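# Lift the feed hopper off the grinder onto the bench

## Task

Lift the feed hopper from the grinder's inlet, set it on the bench next to the grinder, and release it so that no gripper is holding it at the end.

## Robot and tools

Robot: two six-joint arms with parallel grippers, named left_arm and right_arm. Their root links sit in the scene frame at (+0.017, +0.346, 0) m and (-0.007, -0.277, 0) m, each turned slightly about z. The scene frame has its origin on the table top midway between the arms, +z up, +x out over the table, and left_arm on the +y side. The names left and right are labels only, not image sides. Each gripper's fingers extend along its own +z and close along its y; the reported hand point lies between the pads, about 1 cm short of the fingertips.

The row. Every command is one row of 14 numbers, each in [-1, 1]: seven for left_arm, then seven for right_arm, even when only one arm should move. Per arm the order is fixed: wrist yaw, wrist roll, waist, shoulder, wrist pitch, elbow, then the gripper opening. The first six are offsets in scaled units, not poses: 1.0 equals 1.686 rad for wrist yaw, 2.022 wrist roll, 1.264 waist, 1.32 shoulder, 1.83 wrist pitch, 1.276 elbow. Waist, shoulder and wrist pitch count opposite to the URDF, in commands and in all readings. Joint ranges are quoted with URDF signs: waist -2.880..2.880, shoulder 0.000..3.142, elbow 0.000..3.019, wrist pitch -1.693..1.571, wrist yaw -1.571..1.571, wrist roll -2.094..2.094 rad; flip the sign for the three reversed joints (e.g. shoulder becomes -3.142..0). The seventh number is an absolute opening: +1 fully open, -1 shut. A row may carry 12 extra values from 0 to 1 that scale each joint's position gain (left six, then right six, in Joint positions order); they persist until changed.

Tools.
execute_actions(actions): a list of up to 15 actions; each action is a list of up to 15 rows, one row per 1/30 s control step, and an action always lasts 15 steps, repeating its final row if short. Offsets in every row of an action are relative to the joint angles at that action's start, not to the previous row; for the first action, that means the angles last reported. An empty list just returns the state and images. If any joint would be pushed more than 0.019 rad beyond its range, that action is rejected for both arms; if the first action fails this, or anything is malformed, nothing runs.
move(target, speed, blocking): target is one row as above, with offsets counted from the Joint positions in the most recent result that printed them. All joints reach their goals together, so hands trace curves, lasting 0.5 to 10 s. speed is the top rate, in rad/s, of whichever joint travels furthest: 0.01 to 2, default 0.5. Finger values are applied at once. blocking=false returns after 0.5 s while motion continues; check with wait(0), and call wait or stop before sending new rows or moves. The move does not avoid obstacles or the other arm.
wait(seconds): 0 to 10 s, arms hold their last command; returns early if a running move ends.
stop(): brakes a running move; it needs stopping distance, the fingers are not halted.
zoom_image(camera, region): region [x0, y0, x1, y1] in pixels, at most 504 by 504, of cam_head_left, cam_head_right, cam_high, cam_low, cam_left_wrist or cam_right_wrist (all 504x504; wrist cameras are fisheye).
read_manual(section): only "licences"; it moves nothing.
finished_scene(scene): ends the given scene after the robot holds its last command; irreversible, so the hopper must already rest on the bench, released.

Results. The state line lists each arm's hand position in metres and orientation as quat wxyz in the scene frame; at long reach it can be somewhat off. Joint positions and Joint velocities give, per arm, the six joints in row order (rad, rad/s) then the pad gap in m (0.094 fully open). Joint targets shows what the joints are currently driven toward. grip_measured is the opening on the command scale, each gripper biased by up to about 1 mm. Action calls also list joint angles at sampled steps; HELD marks an arm whose row was partly withheld. "joint sent to its limit" means a joint was stopped at its true end (which may differ from the stated one by 0.019 rad). "joint command not followed" means a clearance check altered some joint targets. A move adds a "move:" line: the ending (done, off_target, moving, held, fault), limits=held or limits=none, and each arm's joint furthest from goal. MOTOR HOT warns from 85 °C; at 100 °C that arm drops everything and goes limp (OVER-TEMPERATURE FAULT). FAULT lines report stops.

Motion behaviour. Joints move at limited speed: each step the target may lead the measured angle by only 0.264 (waist), 0.32 (shoulder), 0.276 (elbow), 0.33 (wrist pitch), 0.186 (wrist yaw), 0.522 (wrist roll) rad, and targets are pulled back if they would put the hand over 70 mm from where it is. So large offsets need several actions; finish leftover motion with new commands, since waiting may not complete it. Sending zeros can let an arm droop; to hold a pose, command offsets back to the wanted angles in your first call of a reply, then zeros, increasing the aim if a joint still lags. The robot keeps holding the last command while you think.

Grasping: to hold the hopper, command an opening roughly 0.03 below grip_measured; a smaller gap grips more lightly. Pads push about 50 to 62 N at most, briefly more at first contact. Expect occasional tugs on held parts or nudges to loose objects.

Avoid: knocking or placing anything off the table, letting the arms hit or press on each other, dropping or slamming the hopper, fast contacts or targets set far beyond a contact (both press harder), and holding loads long enough to overheat motors. Move smoothly and release only once the hopper sits stably on the bench.

Each tool is called in YAML: its name, and indented under it one key for each argument.

## Session

execute_actions:
  actions: []

Scene clock: 0.00 s.
left_arm: end_effector_position=(+0.5501, +0.8368, +0.3220) grip_measured=+1.000 end_effector_quat_wxyz=(-0.291, +0.754, -0.513, +0.288) | right_arm: end_effector_position=(+0.2431, +0.0491, +0.2957) grip_measured=+1.000 end_effector_quat_wxyz=(+0.275, -0.116, +0.932, -0.208)
Joint names: [wrist yaw, wrist roll, waist, shoulder, wrist pitch, elbow]
Joint positions: left_arm=[ 0.476 -1.278 -0.79  -1.84   0.881  1.877  0.094] | right_arm=[ 0.695  0.984 -1.127 -1.436  1.65   1.397  0.094]
Joint velocities: left_arm=[-0.066  0.007  0.034 -0.015 -0.012 -0.007  0.   ] | right_arm=[-0.037 -0.066  0.005  0.015 -0.002 -0.002  0.   ]
Joint targets: left_arm=[0.476 -1.278 -0.790 -1.844 0.878 1.905] | right_arm=[0.696 0.984 -1.127 -1.428 1.650 1.429]
Joint stiffness scale: left_arm=[1. 1. 1. 1. 1. 1.] | right_arm=[1. 1. 1. 1. 1. 1.]

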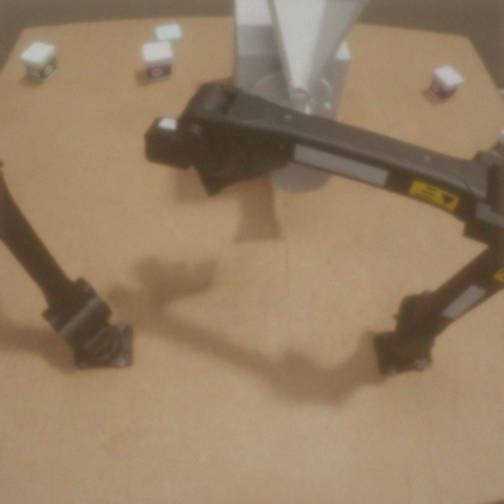

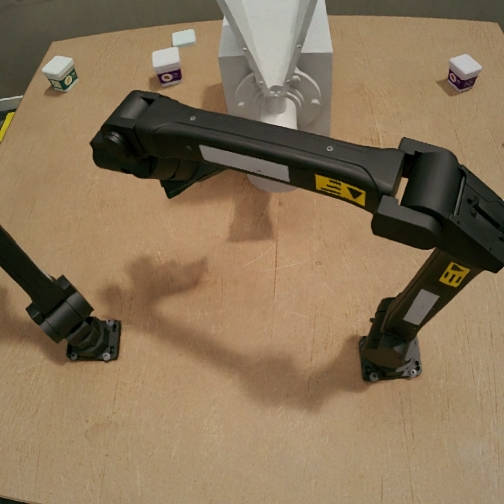

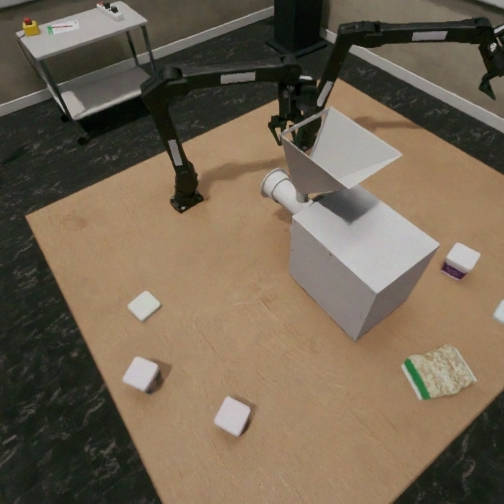

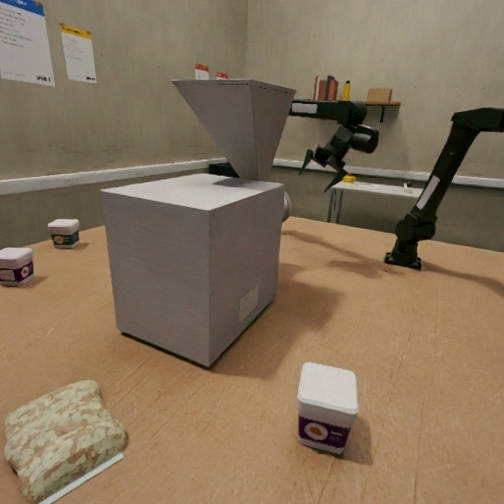

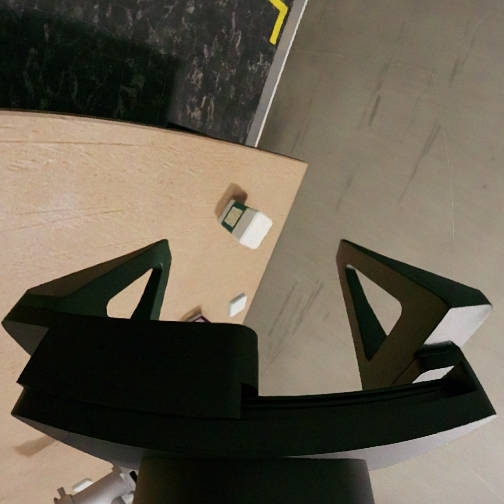

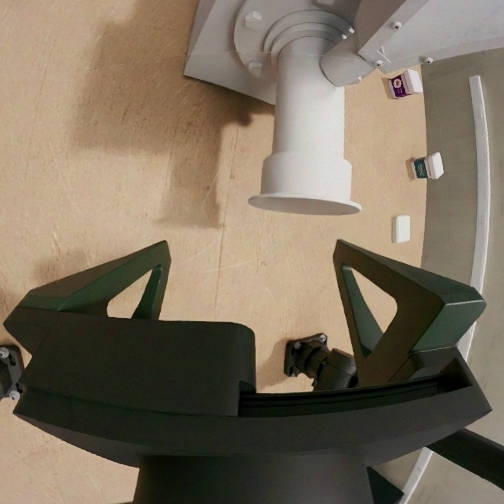

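zoom_image:
  camera: "cam_right_wrist"
  region: [220, 0, 480, 120]

zoom_image:
  camera: "cam_head_right"
  region: [200, 0, 360, 140]

zoom_image:
  camera: "cam_high"
  region: [240, 80, 440, 260]

Region (220, 0, 480, 120) of cam_right_wrist's 504x504 image, scaled by 1.938, with more detail than that image has; it fills the top 233 rows of this view, and the rest is white.

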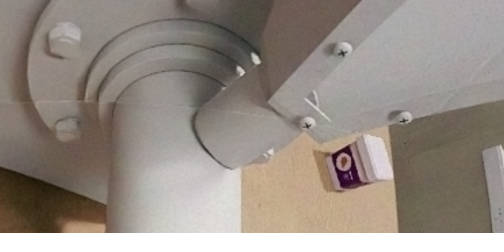

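Region (200, 0, 360, 140) of cam_head_right's 504x504 image, scaled by 3.150, with more detail than that image has; it fills the top 441 rows of this view, and the rest is white.

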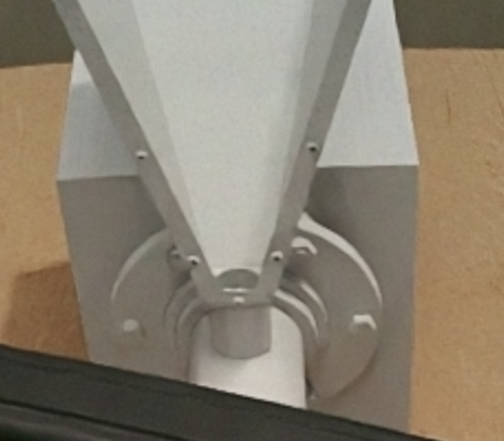

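Region (240, 80, 440, 260) of cam_high's 504x504 image, scaled by 2.520, with more detail than that image has; it fills the top 454 rows of this view, and the rest is white.

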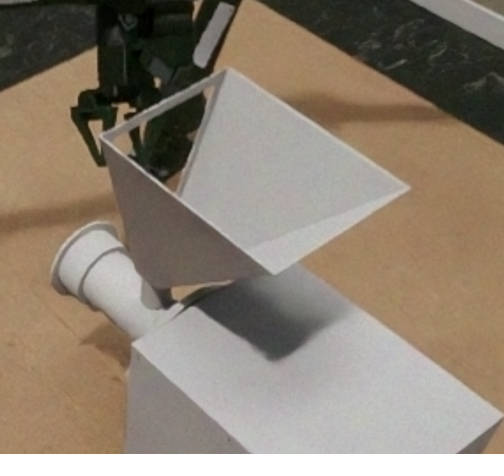

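move:
  target: [-0.282,0.632,0.98,0.94,0.12,-0.35,1,-0.412,-0.487,0.615,0.633,-0.30,0.025,1]
  speed: 1.0

Scene clock: 101.90 s.
left_arm: end_effector_position=(+0.2452, +0.2531, +0.6206) grip_measured=+1.000 end_effector_quat_wxyz=(+0.598, +0.147, +0.779, -0.120) | right_arm: end_effector_position=(+0.2157, -0.1790, +0.5955) grip_measured=+1.000 end_effector_quat_wxyz=(+0.572, -0.165, +0.795, +0.121)
Joint names: [wrist yaw, wrist roll, waist, shoulder, wrist pitch, elbow]
Joint positions: left_arm=[ 0.003 -0.009  0.445 -0.608  1.087  1.436  0.094] | right_arm=[ 0.004  0.006 -0.356 -0.592  1.129  1.397  0.094]
Joint velocities: left_arm=[-0.037 -0.051  0.005 -0.005  0.002 -0.007  0.   ] | right_arm=[ 0.022  0.007  0.005  0.024 -0.002 -0.022  0.   ]
Joint targets: left_arm=[0.001 0.000 0.449 -0.600 1.101 1.430] | right_arm=[0.000 -0.001 -0.350 -0.600 1.101 1.429]
Joint stiffness scale: left_arm=[1. 1. 1. 1. 1. 1.] | right_arm=[1. 1. 1. 1. 1. 1.]
move: off_target (right_arm); limits=none; left_arm: farthest joint: the wrist pitch, 0.013 radians from its target (0.219 radians at the start); right_arm: farthest joint: the elbow, 0.032 radians from its target (0.032 radians at the start)

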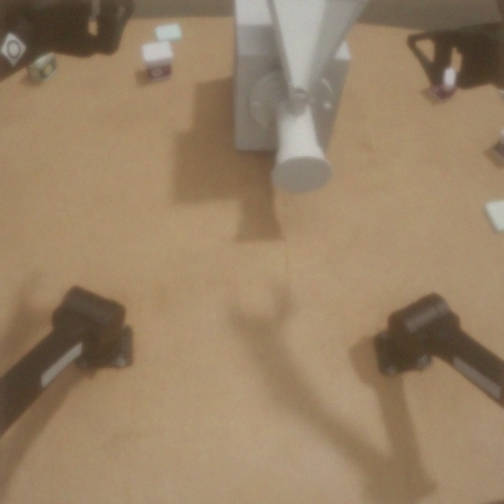

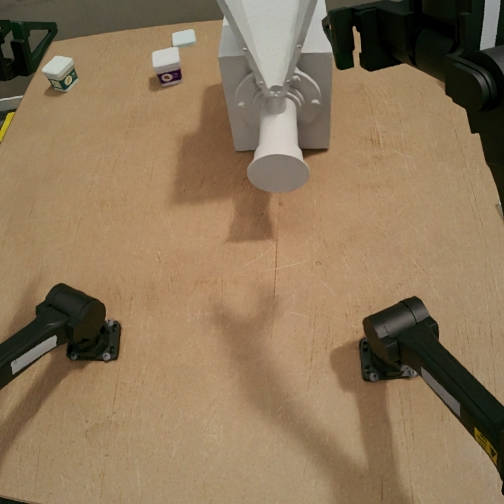

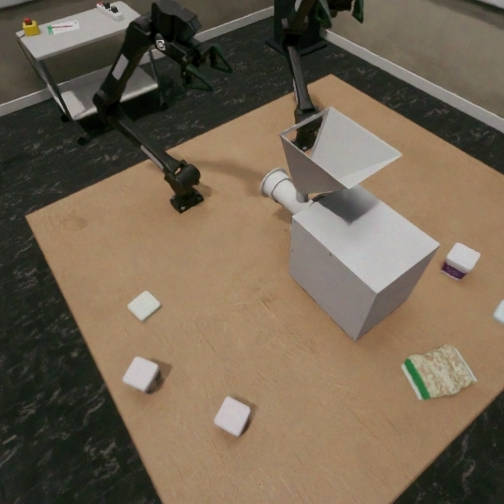

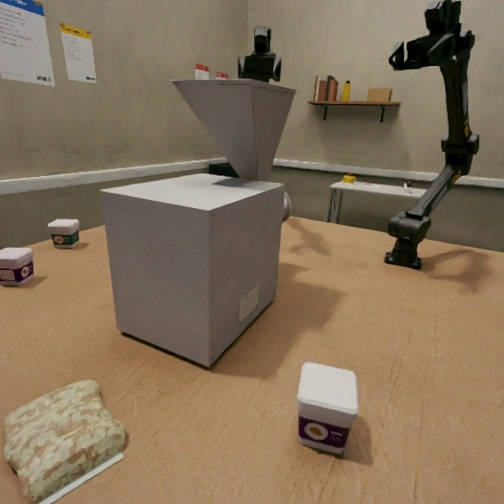

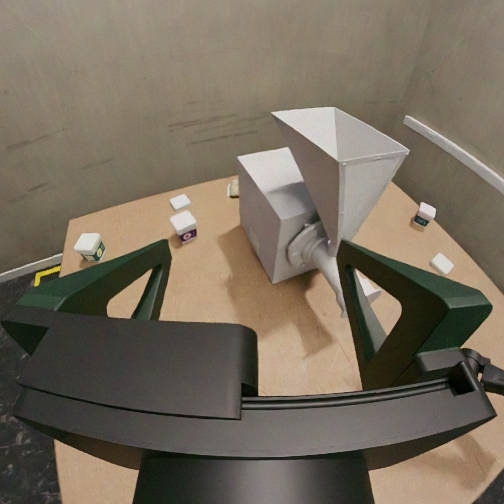

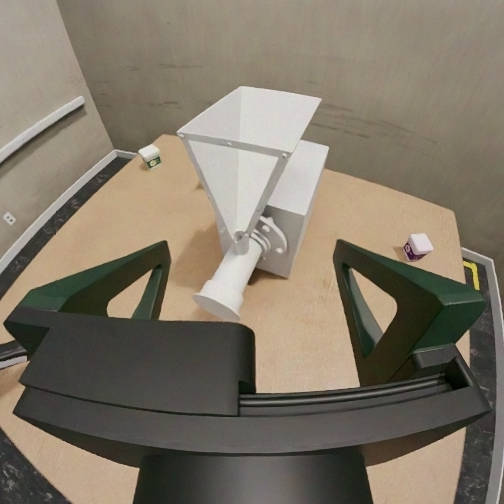

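zoom_image:
  camera: "cam_right_wrist"
  region: [160, 70, 360, 270]

zoom_image:
  camera: "cam_left_wrist"
  region: [230, 90, 430, 290]

Region (160, 70, 360, 270) of cam_right_wrist's 504x504 image, scaled by 2.520, with more detail than that image has.

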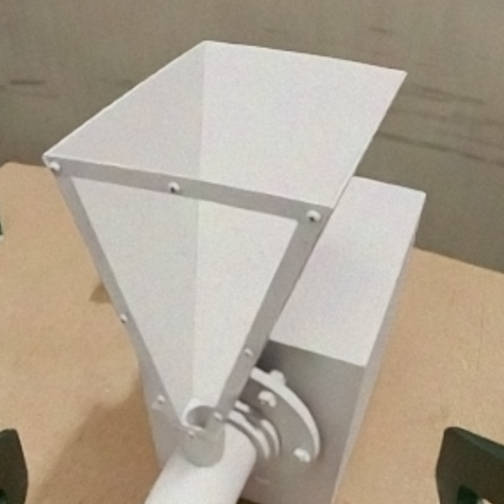

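Region (230, 90, 430, 290) of cam_left_wrist's 504x504 image, scaled by 2.520, with more detail than that image has.

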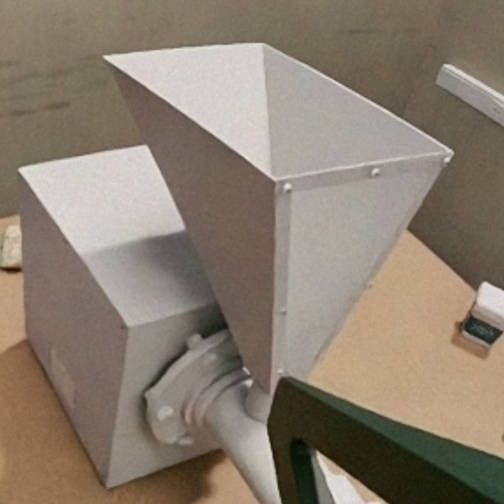

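move:
  target: [0,0,0,0,0,0,1,-0.037,0.18,0.147,-0.642,0.207,0.59,0.2]
  speed: 0.8

Scene clock: 159.77 s.
left_arm: end_effector_position=(+0.2452, +0.2531, +0.6206) grip_measured=+1.000 end_effector_quat_wxyz=(+0.598, +0.147, +0.779, -0.120) | right_arm: end_effector_position=(+0.4925, -0.1467, +0.5509) grip_measured=+0.203 end_effector_quat_wxyz=(+0.321, +0.049, +0.937, +0.126)
Joint names: [wrist yaw, wrist roll, waist, shoulder, wrist pitch, elbow]
Joint positions: left_arm=[ 0.003 -0.009  0.445 -0.608  1.087  1.436  0.094] | right_arm=[-0.055  0.362 -0.175 -1.461  1.495  2.088  0.057]
Joint velocities: left_arm=[ 0.022  0.051  0.015 -0.005  0.002  0.007  0.   ] | right_arm=[-0.007  0.037  0.005  0.005  0.002  0.017 -0.001]
Joint targets: left_arm=[0.003 -0.010 0.445 -0.608 1.087 1.436] | right_arm=[-0.059 0.370 -0.170 -1.439 1.508 2.150]
Joint stiffness scale: left_arm=[1. 1. 1. 1. 1. 1.] | right_arm=[1. 1. 1. 1. 1. 1.]
move: off_target (right_arm); limits=none; left_arm: farthest joint: the waist, 0.000 radians from its target (0.000 radians at the start); right_arm: farthest joint: the elbow, 0.062 radians from its target (0.752 radians at the start)

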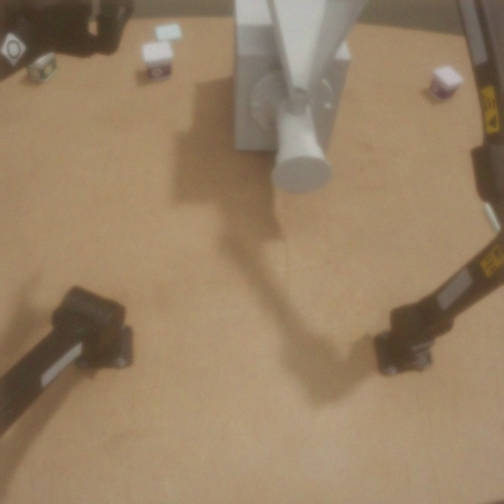

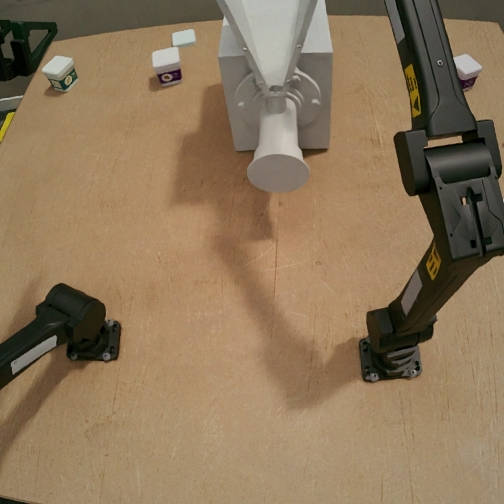

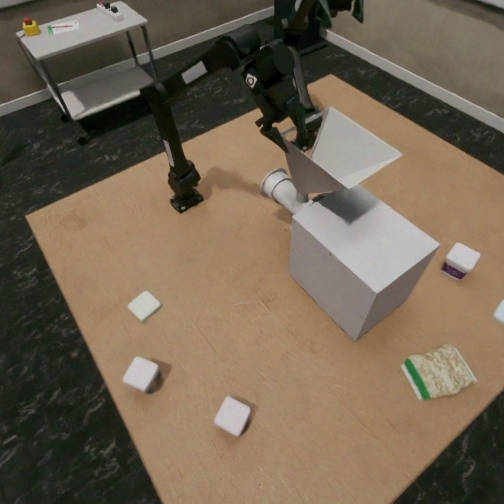

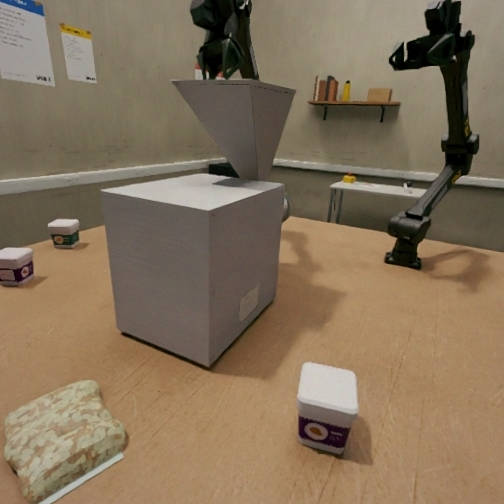

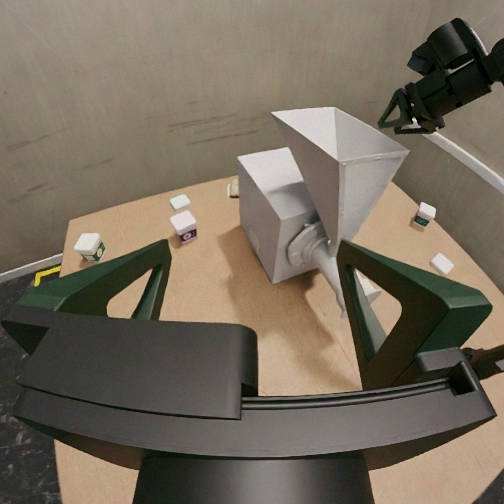

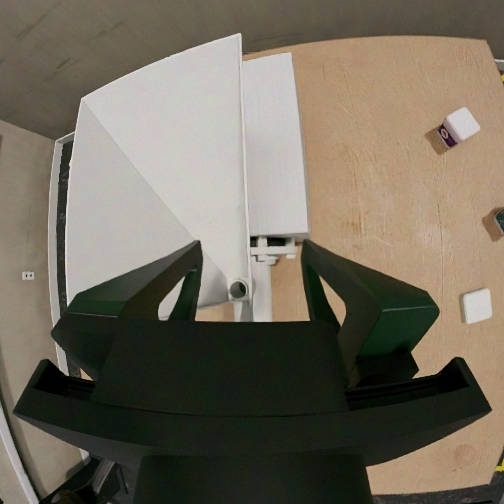

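move:
  target: [0,0,0,0,0,0,1,-0.002,0.004,-0.012,0.054,-0.112,-0.143,0.0]
  speed: 0.3

Scene clock: 166.00 s.
left_arm: end_effector_position=(+0.2452, +0.2531, +0.6206) grip_measured=+1.000 end_effector_quat_wxyz=(+0.598, +0.147, +0.779, -0.120) | right_arm: end_effector_position=(+0.5085, -0.1395, +0.5168) grip_measured=+0.003 end_effector_quat_wxyz=(+0.342, +0.046, +0.929, +0.134)
Joint names: [wrist yaw, wrist roll, waist, shoulder, wrist pitch, elbow]
Joint positions: left_arm=[ 0.003 -0.009  0.445 -0.608  1.087  1.436  0.094] | right_arm=[-0.055  0.364 -0.181 -1.414  1.316  1.909  0.047]
Joint velocities: left_arm=[ 0.022  0.037  0.015  0.005 -0.002  0.022  0.   ] | right_arm=[ 0.007  0.081  0.005 -0.005 -0.007  0.002  0.001]
Joint targets: left_arm=[0.003 -0.009 0.445 -0.608 1.087 1.436] | right_arm=[-0.059 0.371 -0.190 -1.390 1.290 1.906]
Joint stiffness scale: left_arm=[1. 1. 1. 1. 1. 1.] | right_arm=[1. 1. 1. 1. 1. 1.]
move: off_target (right_arm); limits=none; left_arm: farthest joint: the waist, 0.000 radians from its target (0.000 radians at the start); right_arm: farthest joint: the wrist pitch, 0.026 radians from its target (0.205 radians at the start)

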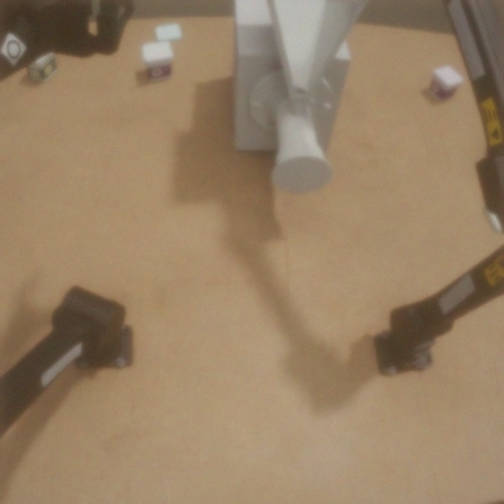

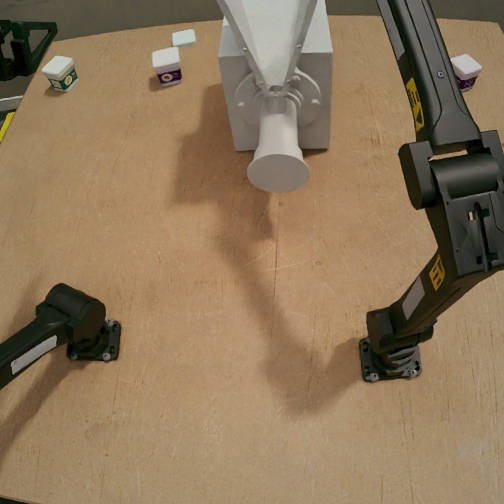

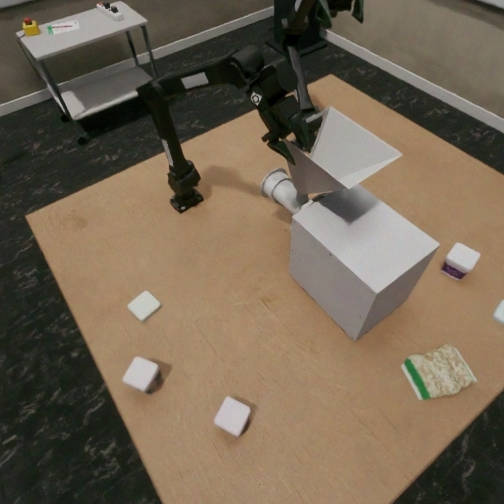

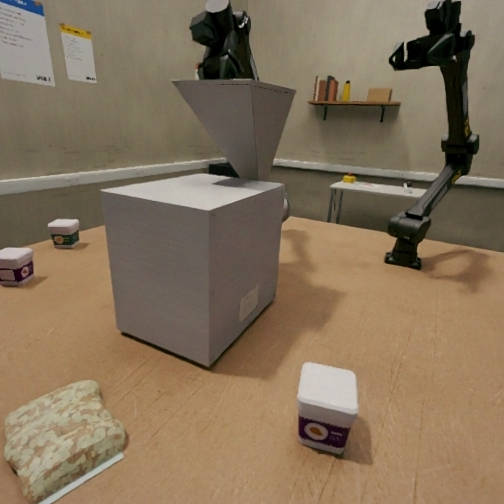

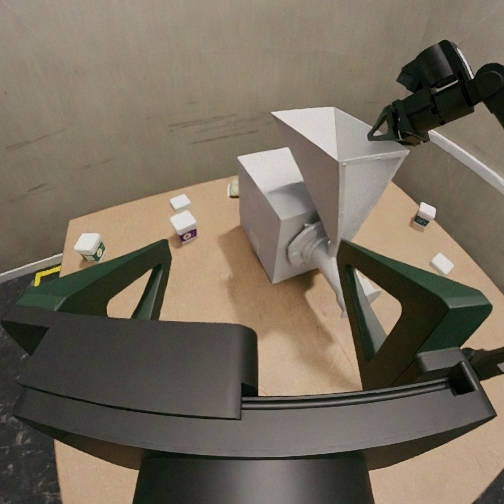

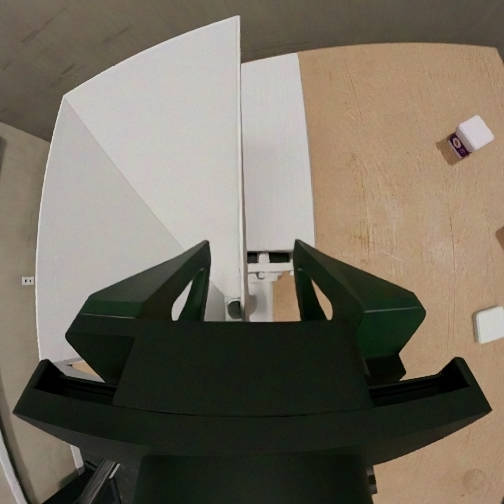

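zoom_image:
  camera: "cam_left_wrist"
  region: [320, 60, 460, 200]

zoom_image:
  camera: "cam_high"
  region: [240, 70, 380, 210]

zoom_image:
  camera: "cam_right_wrist"
  region: [190, 200, 320, 330]

Region (320, 60, 460, 200) of cam_left_wrist's 504x504 image, scaled by 3.600, with more detail than that image has.

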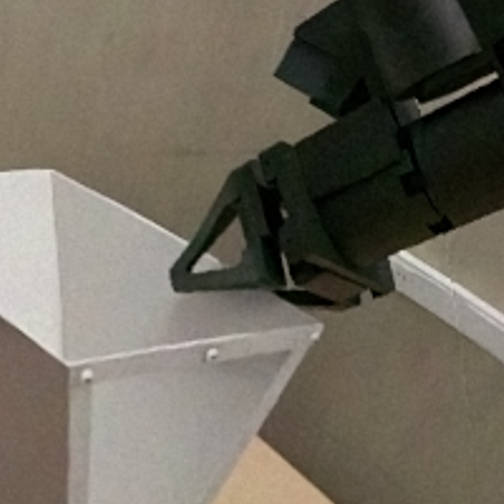

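Region (240, 70, 380, 210) of cam_high's 504x504 image, scaled by 3.600, with more detail than that image has.

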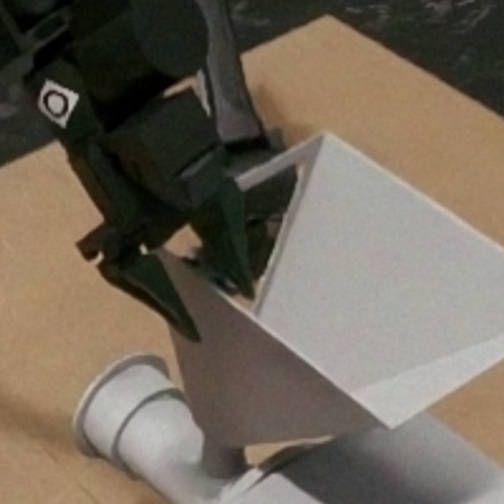

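Region (190, 200, 320, 330) of cam_right_wrist's 504x504 image, scaled by 3.877, with more detail than that image has.

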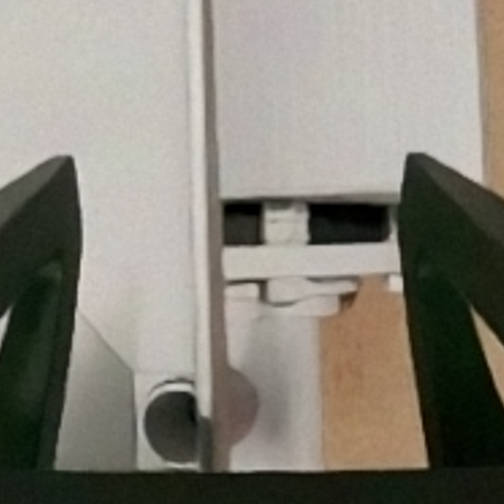

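move:
  target: [0,0,0,0,0,0,1,-0.002,0.003,-0.02,0.018,0.031,0.0,-0.5]
  speed: 0.2

zoom_image:
  camera: "cam_left_wrist"
  region: [320, 60, 460, 200]

zoom_image:
  camera: "cam_right_wrist"
  region: [190, 200, 320, 330]

Scene clock: 176.87 s.
left_arm: end_effector_position=(+0.2452, +0.2531, +0.6206) grip_measured=+1.000 end_effector_quat_wxyz=(+0.598, +0.147, +0.779, -0.120) | right_arm: end_effector_position=(+0.4982, -0.1321, +0.5097) grip_measured=-0.497 end_effector_quat_wxyz=(+0.321, +0.038, +0.937, +0.131)
Joint names: [wrist yaw, wrist roll, waist, shoulder, wrist pitch, elbow]
Joint positions: left_arm=[ 0.003 -0.009  0.445 -0.608  1.087  1.436  0.094] | right_arm=[-0.055  0.364 -0.2   -1.414  1.359  1.909  0.024]
Joint velocities: left_arm=[ 0.051  0.037  0.024  0.005 -0.007  0.012  0.   ] | right_arm=[-0.022  0.007 -0.005  0.005 -0.022 -0.007  0.   ]
Joint targets: left_arm=[0.003 -0.009 0.445 -0.608 1.087 1.436] | right_arm=[-0.058 0.370 -0.207 -1.390 1.372 1.909]
Joint stiffness scale: left_arm=[1. 1. 1. 1. 1. 1.] | right_arm=[1. 1. 1. 1. 1. 1.]
move: off_target (right_arm); limits=none; left_arm: farthest joint: the waist, 0.000 radians from its target (0.000 radians at the start); right_arm: farthest joint: the shoulder, 0.024 radians from its target (0.024 radians at the start)

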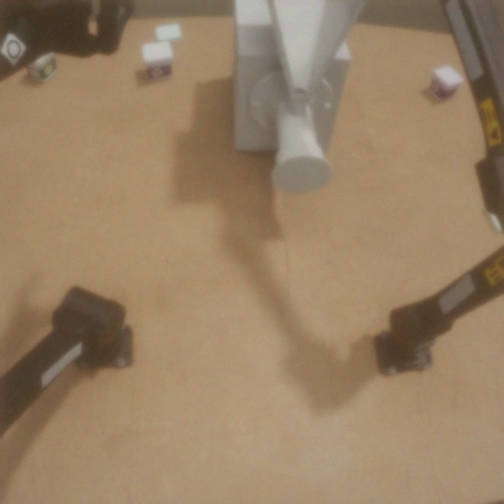

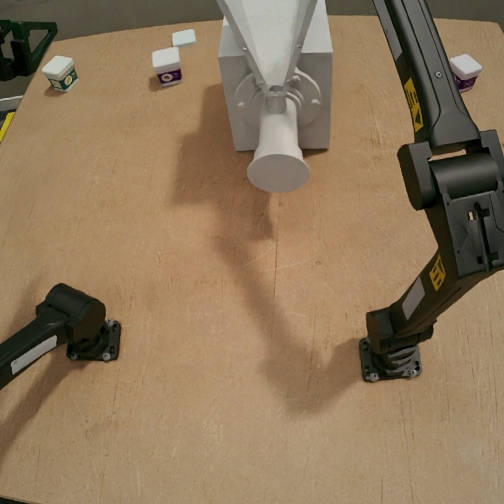

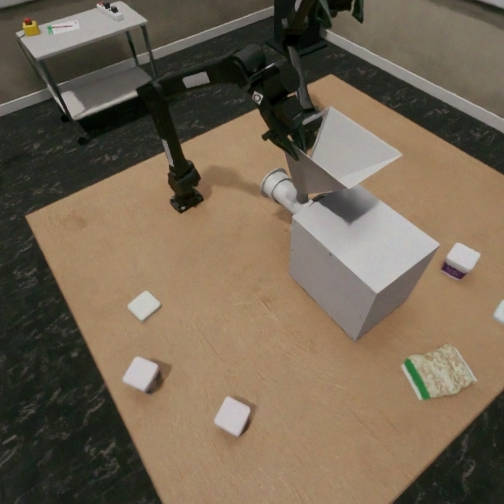

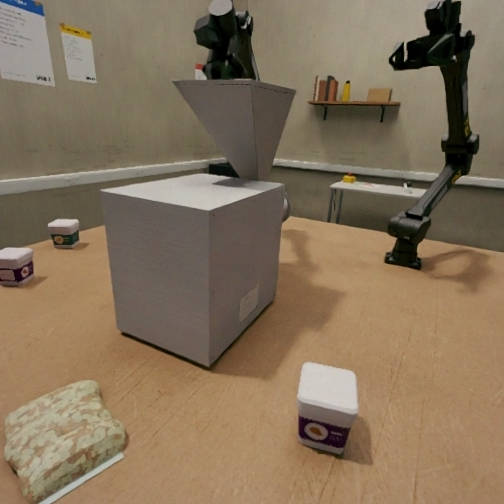

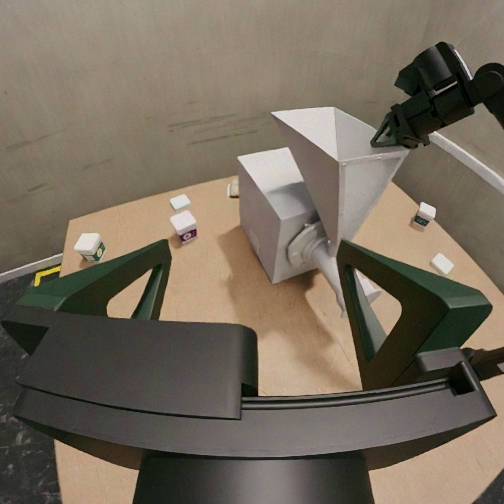

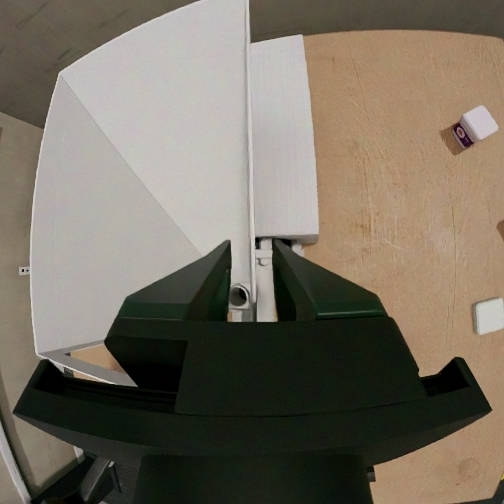

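Region (320, 60, 460, 200) of cam_left_wrist's 504x504 image, scaled by 3.600, with more detail than that image has.

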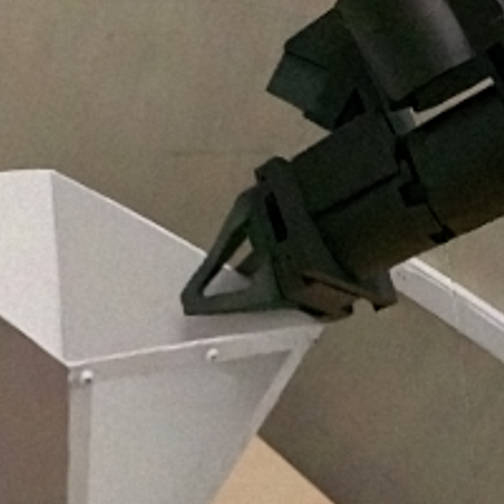

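Region (190, 200, 320, 330) of cam_right_wrist's 504x504 image, scaled by 3.877, with more detail than that image has.

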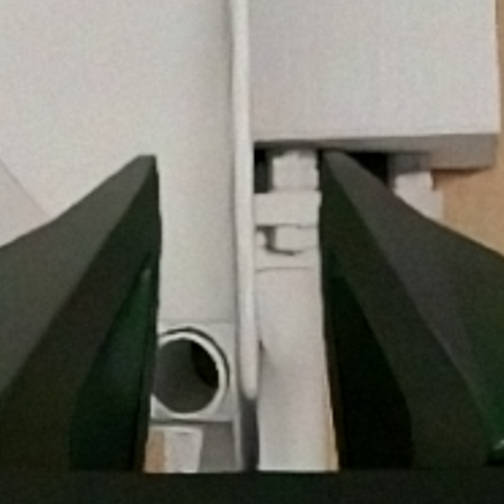

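execute_actions:
  actions:
    - [[0,0,0,0,0,0,1,0,0,0,0.018,0,0,-0.7],[0,0,0,0,0,0,1,0,0,0,0.018,0,0,-0.8],[0,0,0,0,0,0,1,0,0,0,0.018,0,0,-0.85],[0,0,0,0,0,0,1,0,0,0,0.018,0,0,-0.9],[0,0,0,0,0,0,1,0,0,0,0.018,0,0,-0.93],[0,0,0,0,0,0,1,0,0,0,0.018,0,0,-0.96],[0,0,0,0,0,0,1,0,0,0,0.018,0,0,-1]]

Scene clock: 181.27 s.
left_arm: end_effector_position=(+0.2452, +0.2531, +0.6206) grip_measured=+1.000 end_effector_quat_wxyz=(+0.598, +0.147, +0.779, -0.120) | right_arm: end_effector_position=(+0.4973, -0.1308, +0.5103) grip_measured=-0.967 end_effector_quat_wxyz=(+0.320, +0.041, +0.937, +0.136)
Joint names: [wrist yaw, wrist roll, waist, shoulder, wrist pitch, elbow]
Joint positions: left_arm=[ 0.003 -0.009  0.445 -0.608  1.087  1.436  0.094] | right_arm=[-0.064  0.372 -0.2   -1.413  1.359  1.909  0.002]
Joint velocities: left_arm=[-0.022  0.037  0.005 -0.005  0.027 -0.007  0.   ] | right_arm=[-0.007 -0.007 -0.015 -0.005 -0.002  0.002 -0.   ]
Joint targets: left_arm=[0.003 -0.009 0.445 -0.608 1.087 1.436] | right_arm=[-0.055 0.364 -0.199 -1.390 1.359 1.909]
Joint stiffness scale: left_arm=[1. 1. 1. 1. 1. 1.] | right_arm=[1. 1. 1. 1. 1. 1.]
Step readings (joint positions):
0: left_arm=[0.003 -0.009 0.445 -0.608 1.087 1.436] | right_arm=[-0.055 0.364 -0.200 -1.414 1.359 1.909]
1: left_arm=[0.003 -0.009 0.445 -0.608 1.087 1.436] | right_arm=[-0.055 0.364 -0.200 -1.414 1.359 1.909]
2: left_arm=[0.003 -0.009 0.445 -0.608 1.087 1.436] | right_arm=[-0.055 0.364 -0.200 -1.414 1.359 1.909]
4: left_arm=[0.003 -0.009 0.445 -0.608 1.087 1.436] | right_arm=[-0.055 0.364 -0.200 -1.414 1.359 1.909]
8: left_arm=[0.003 -0.009 0.445 -0.608 1.087 1.436] | right_arm=[-0.064 0.369 -0.200 -1.414 1.359 1.909]
15: Joint positions above

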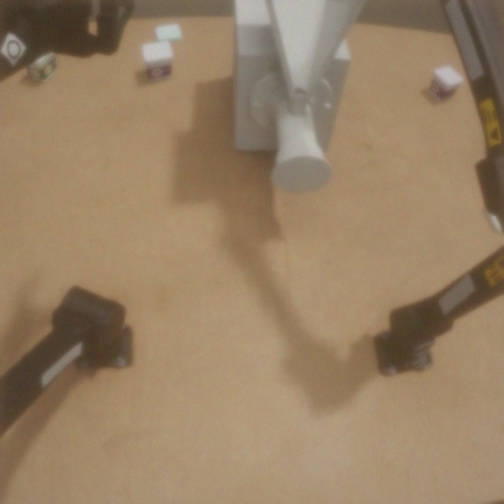

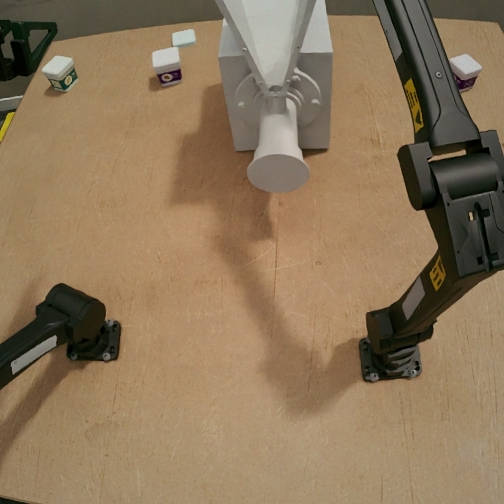

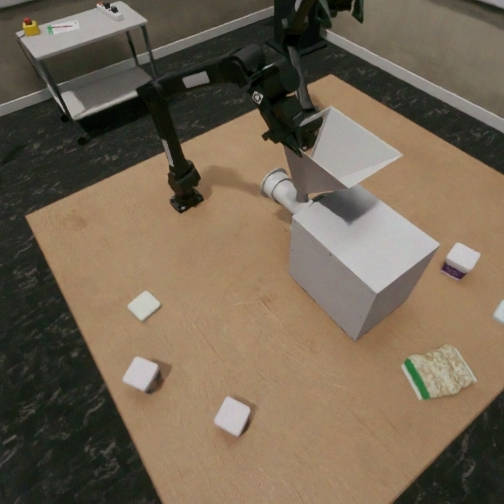

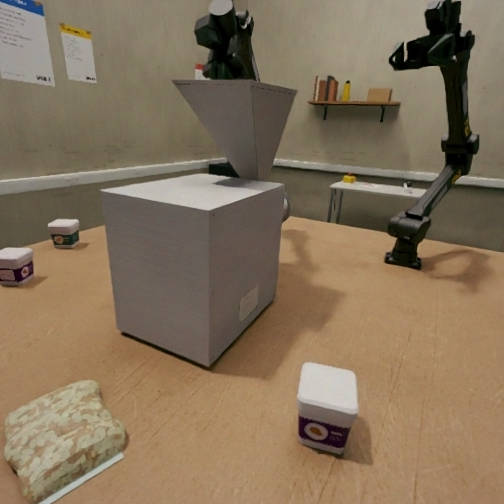

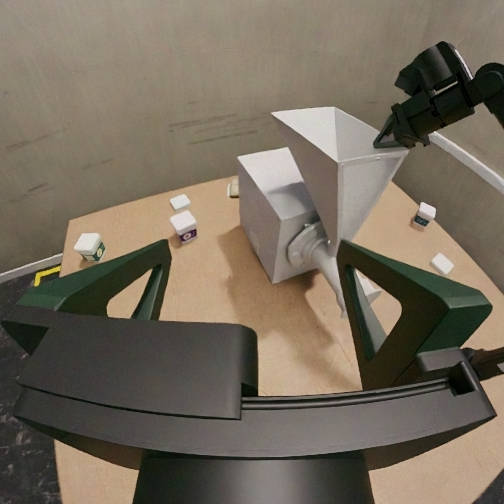

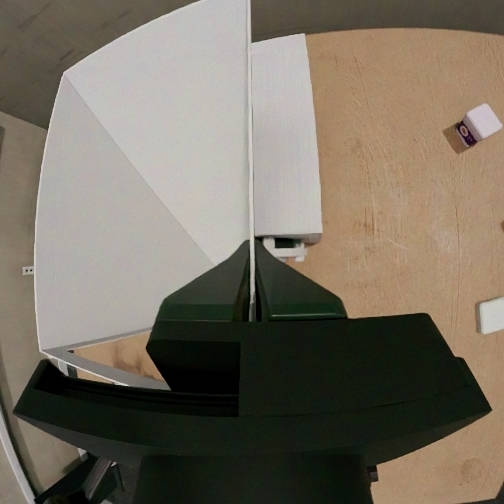

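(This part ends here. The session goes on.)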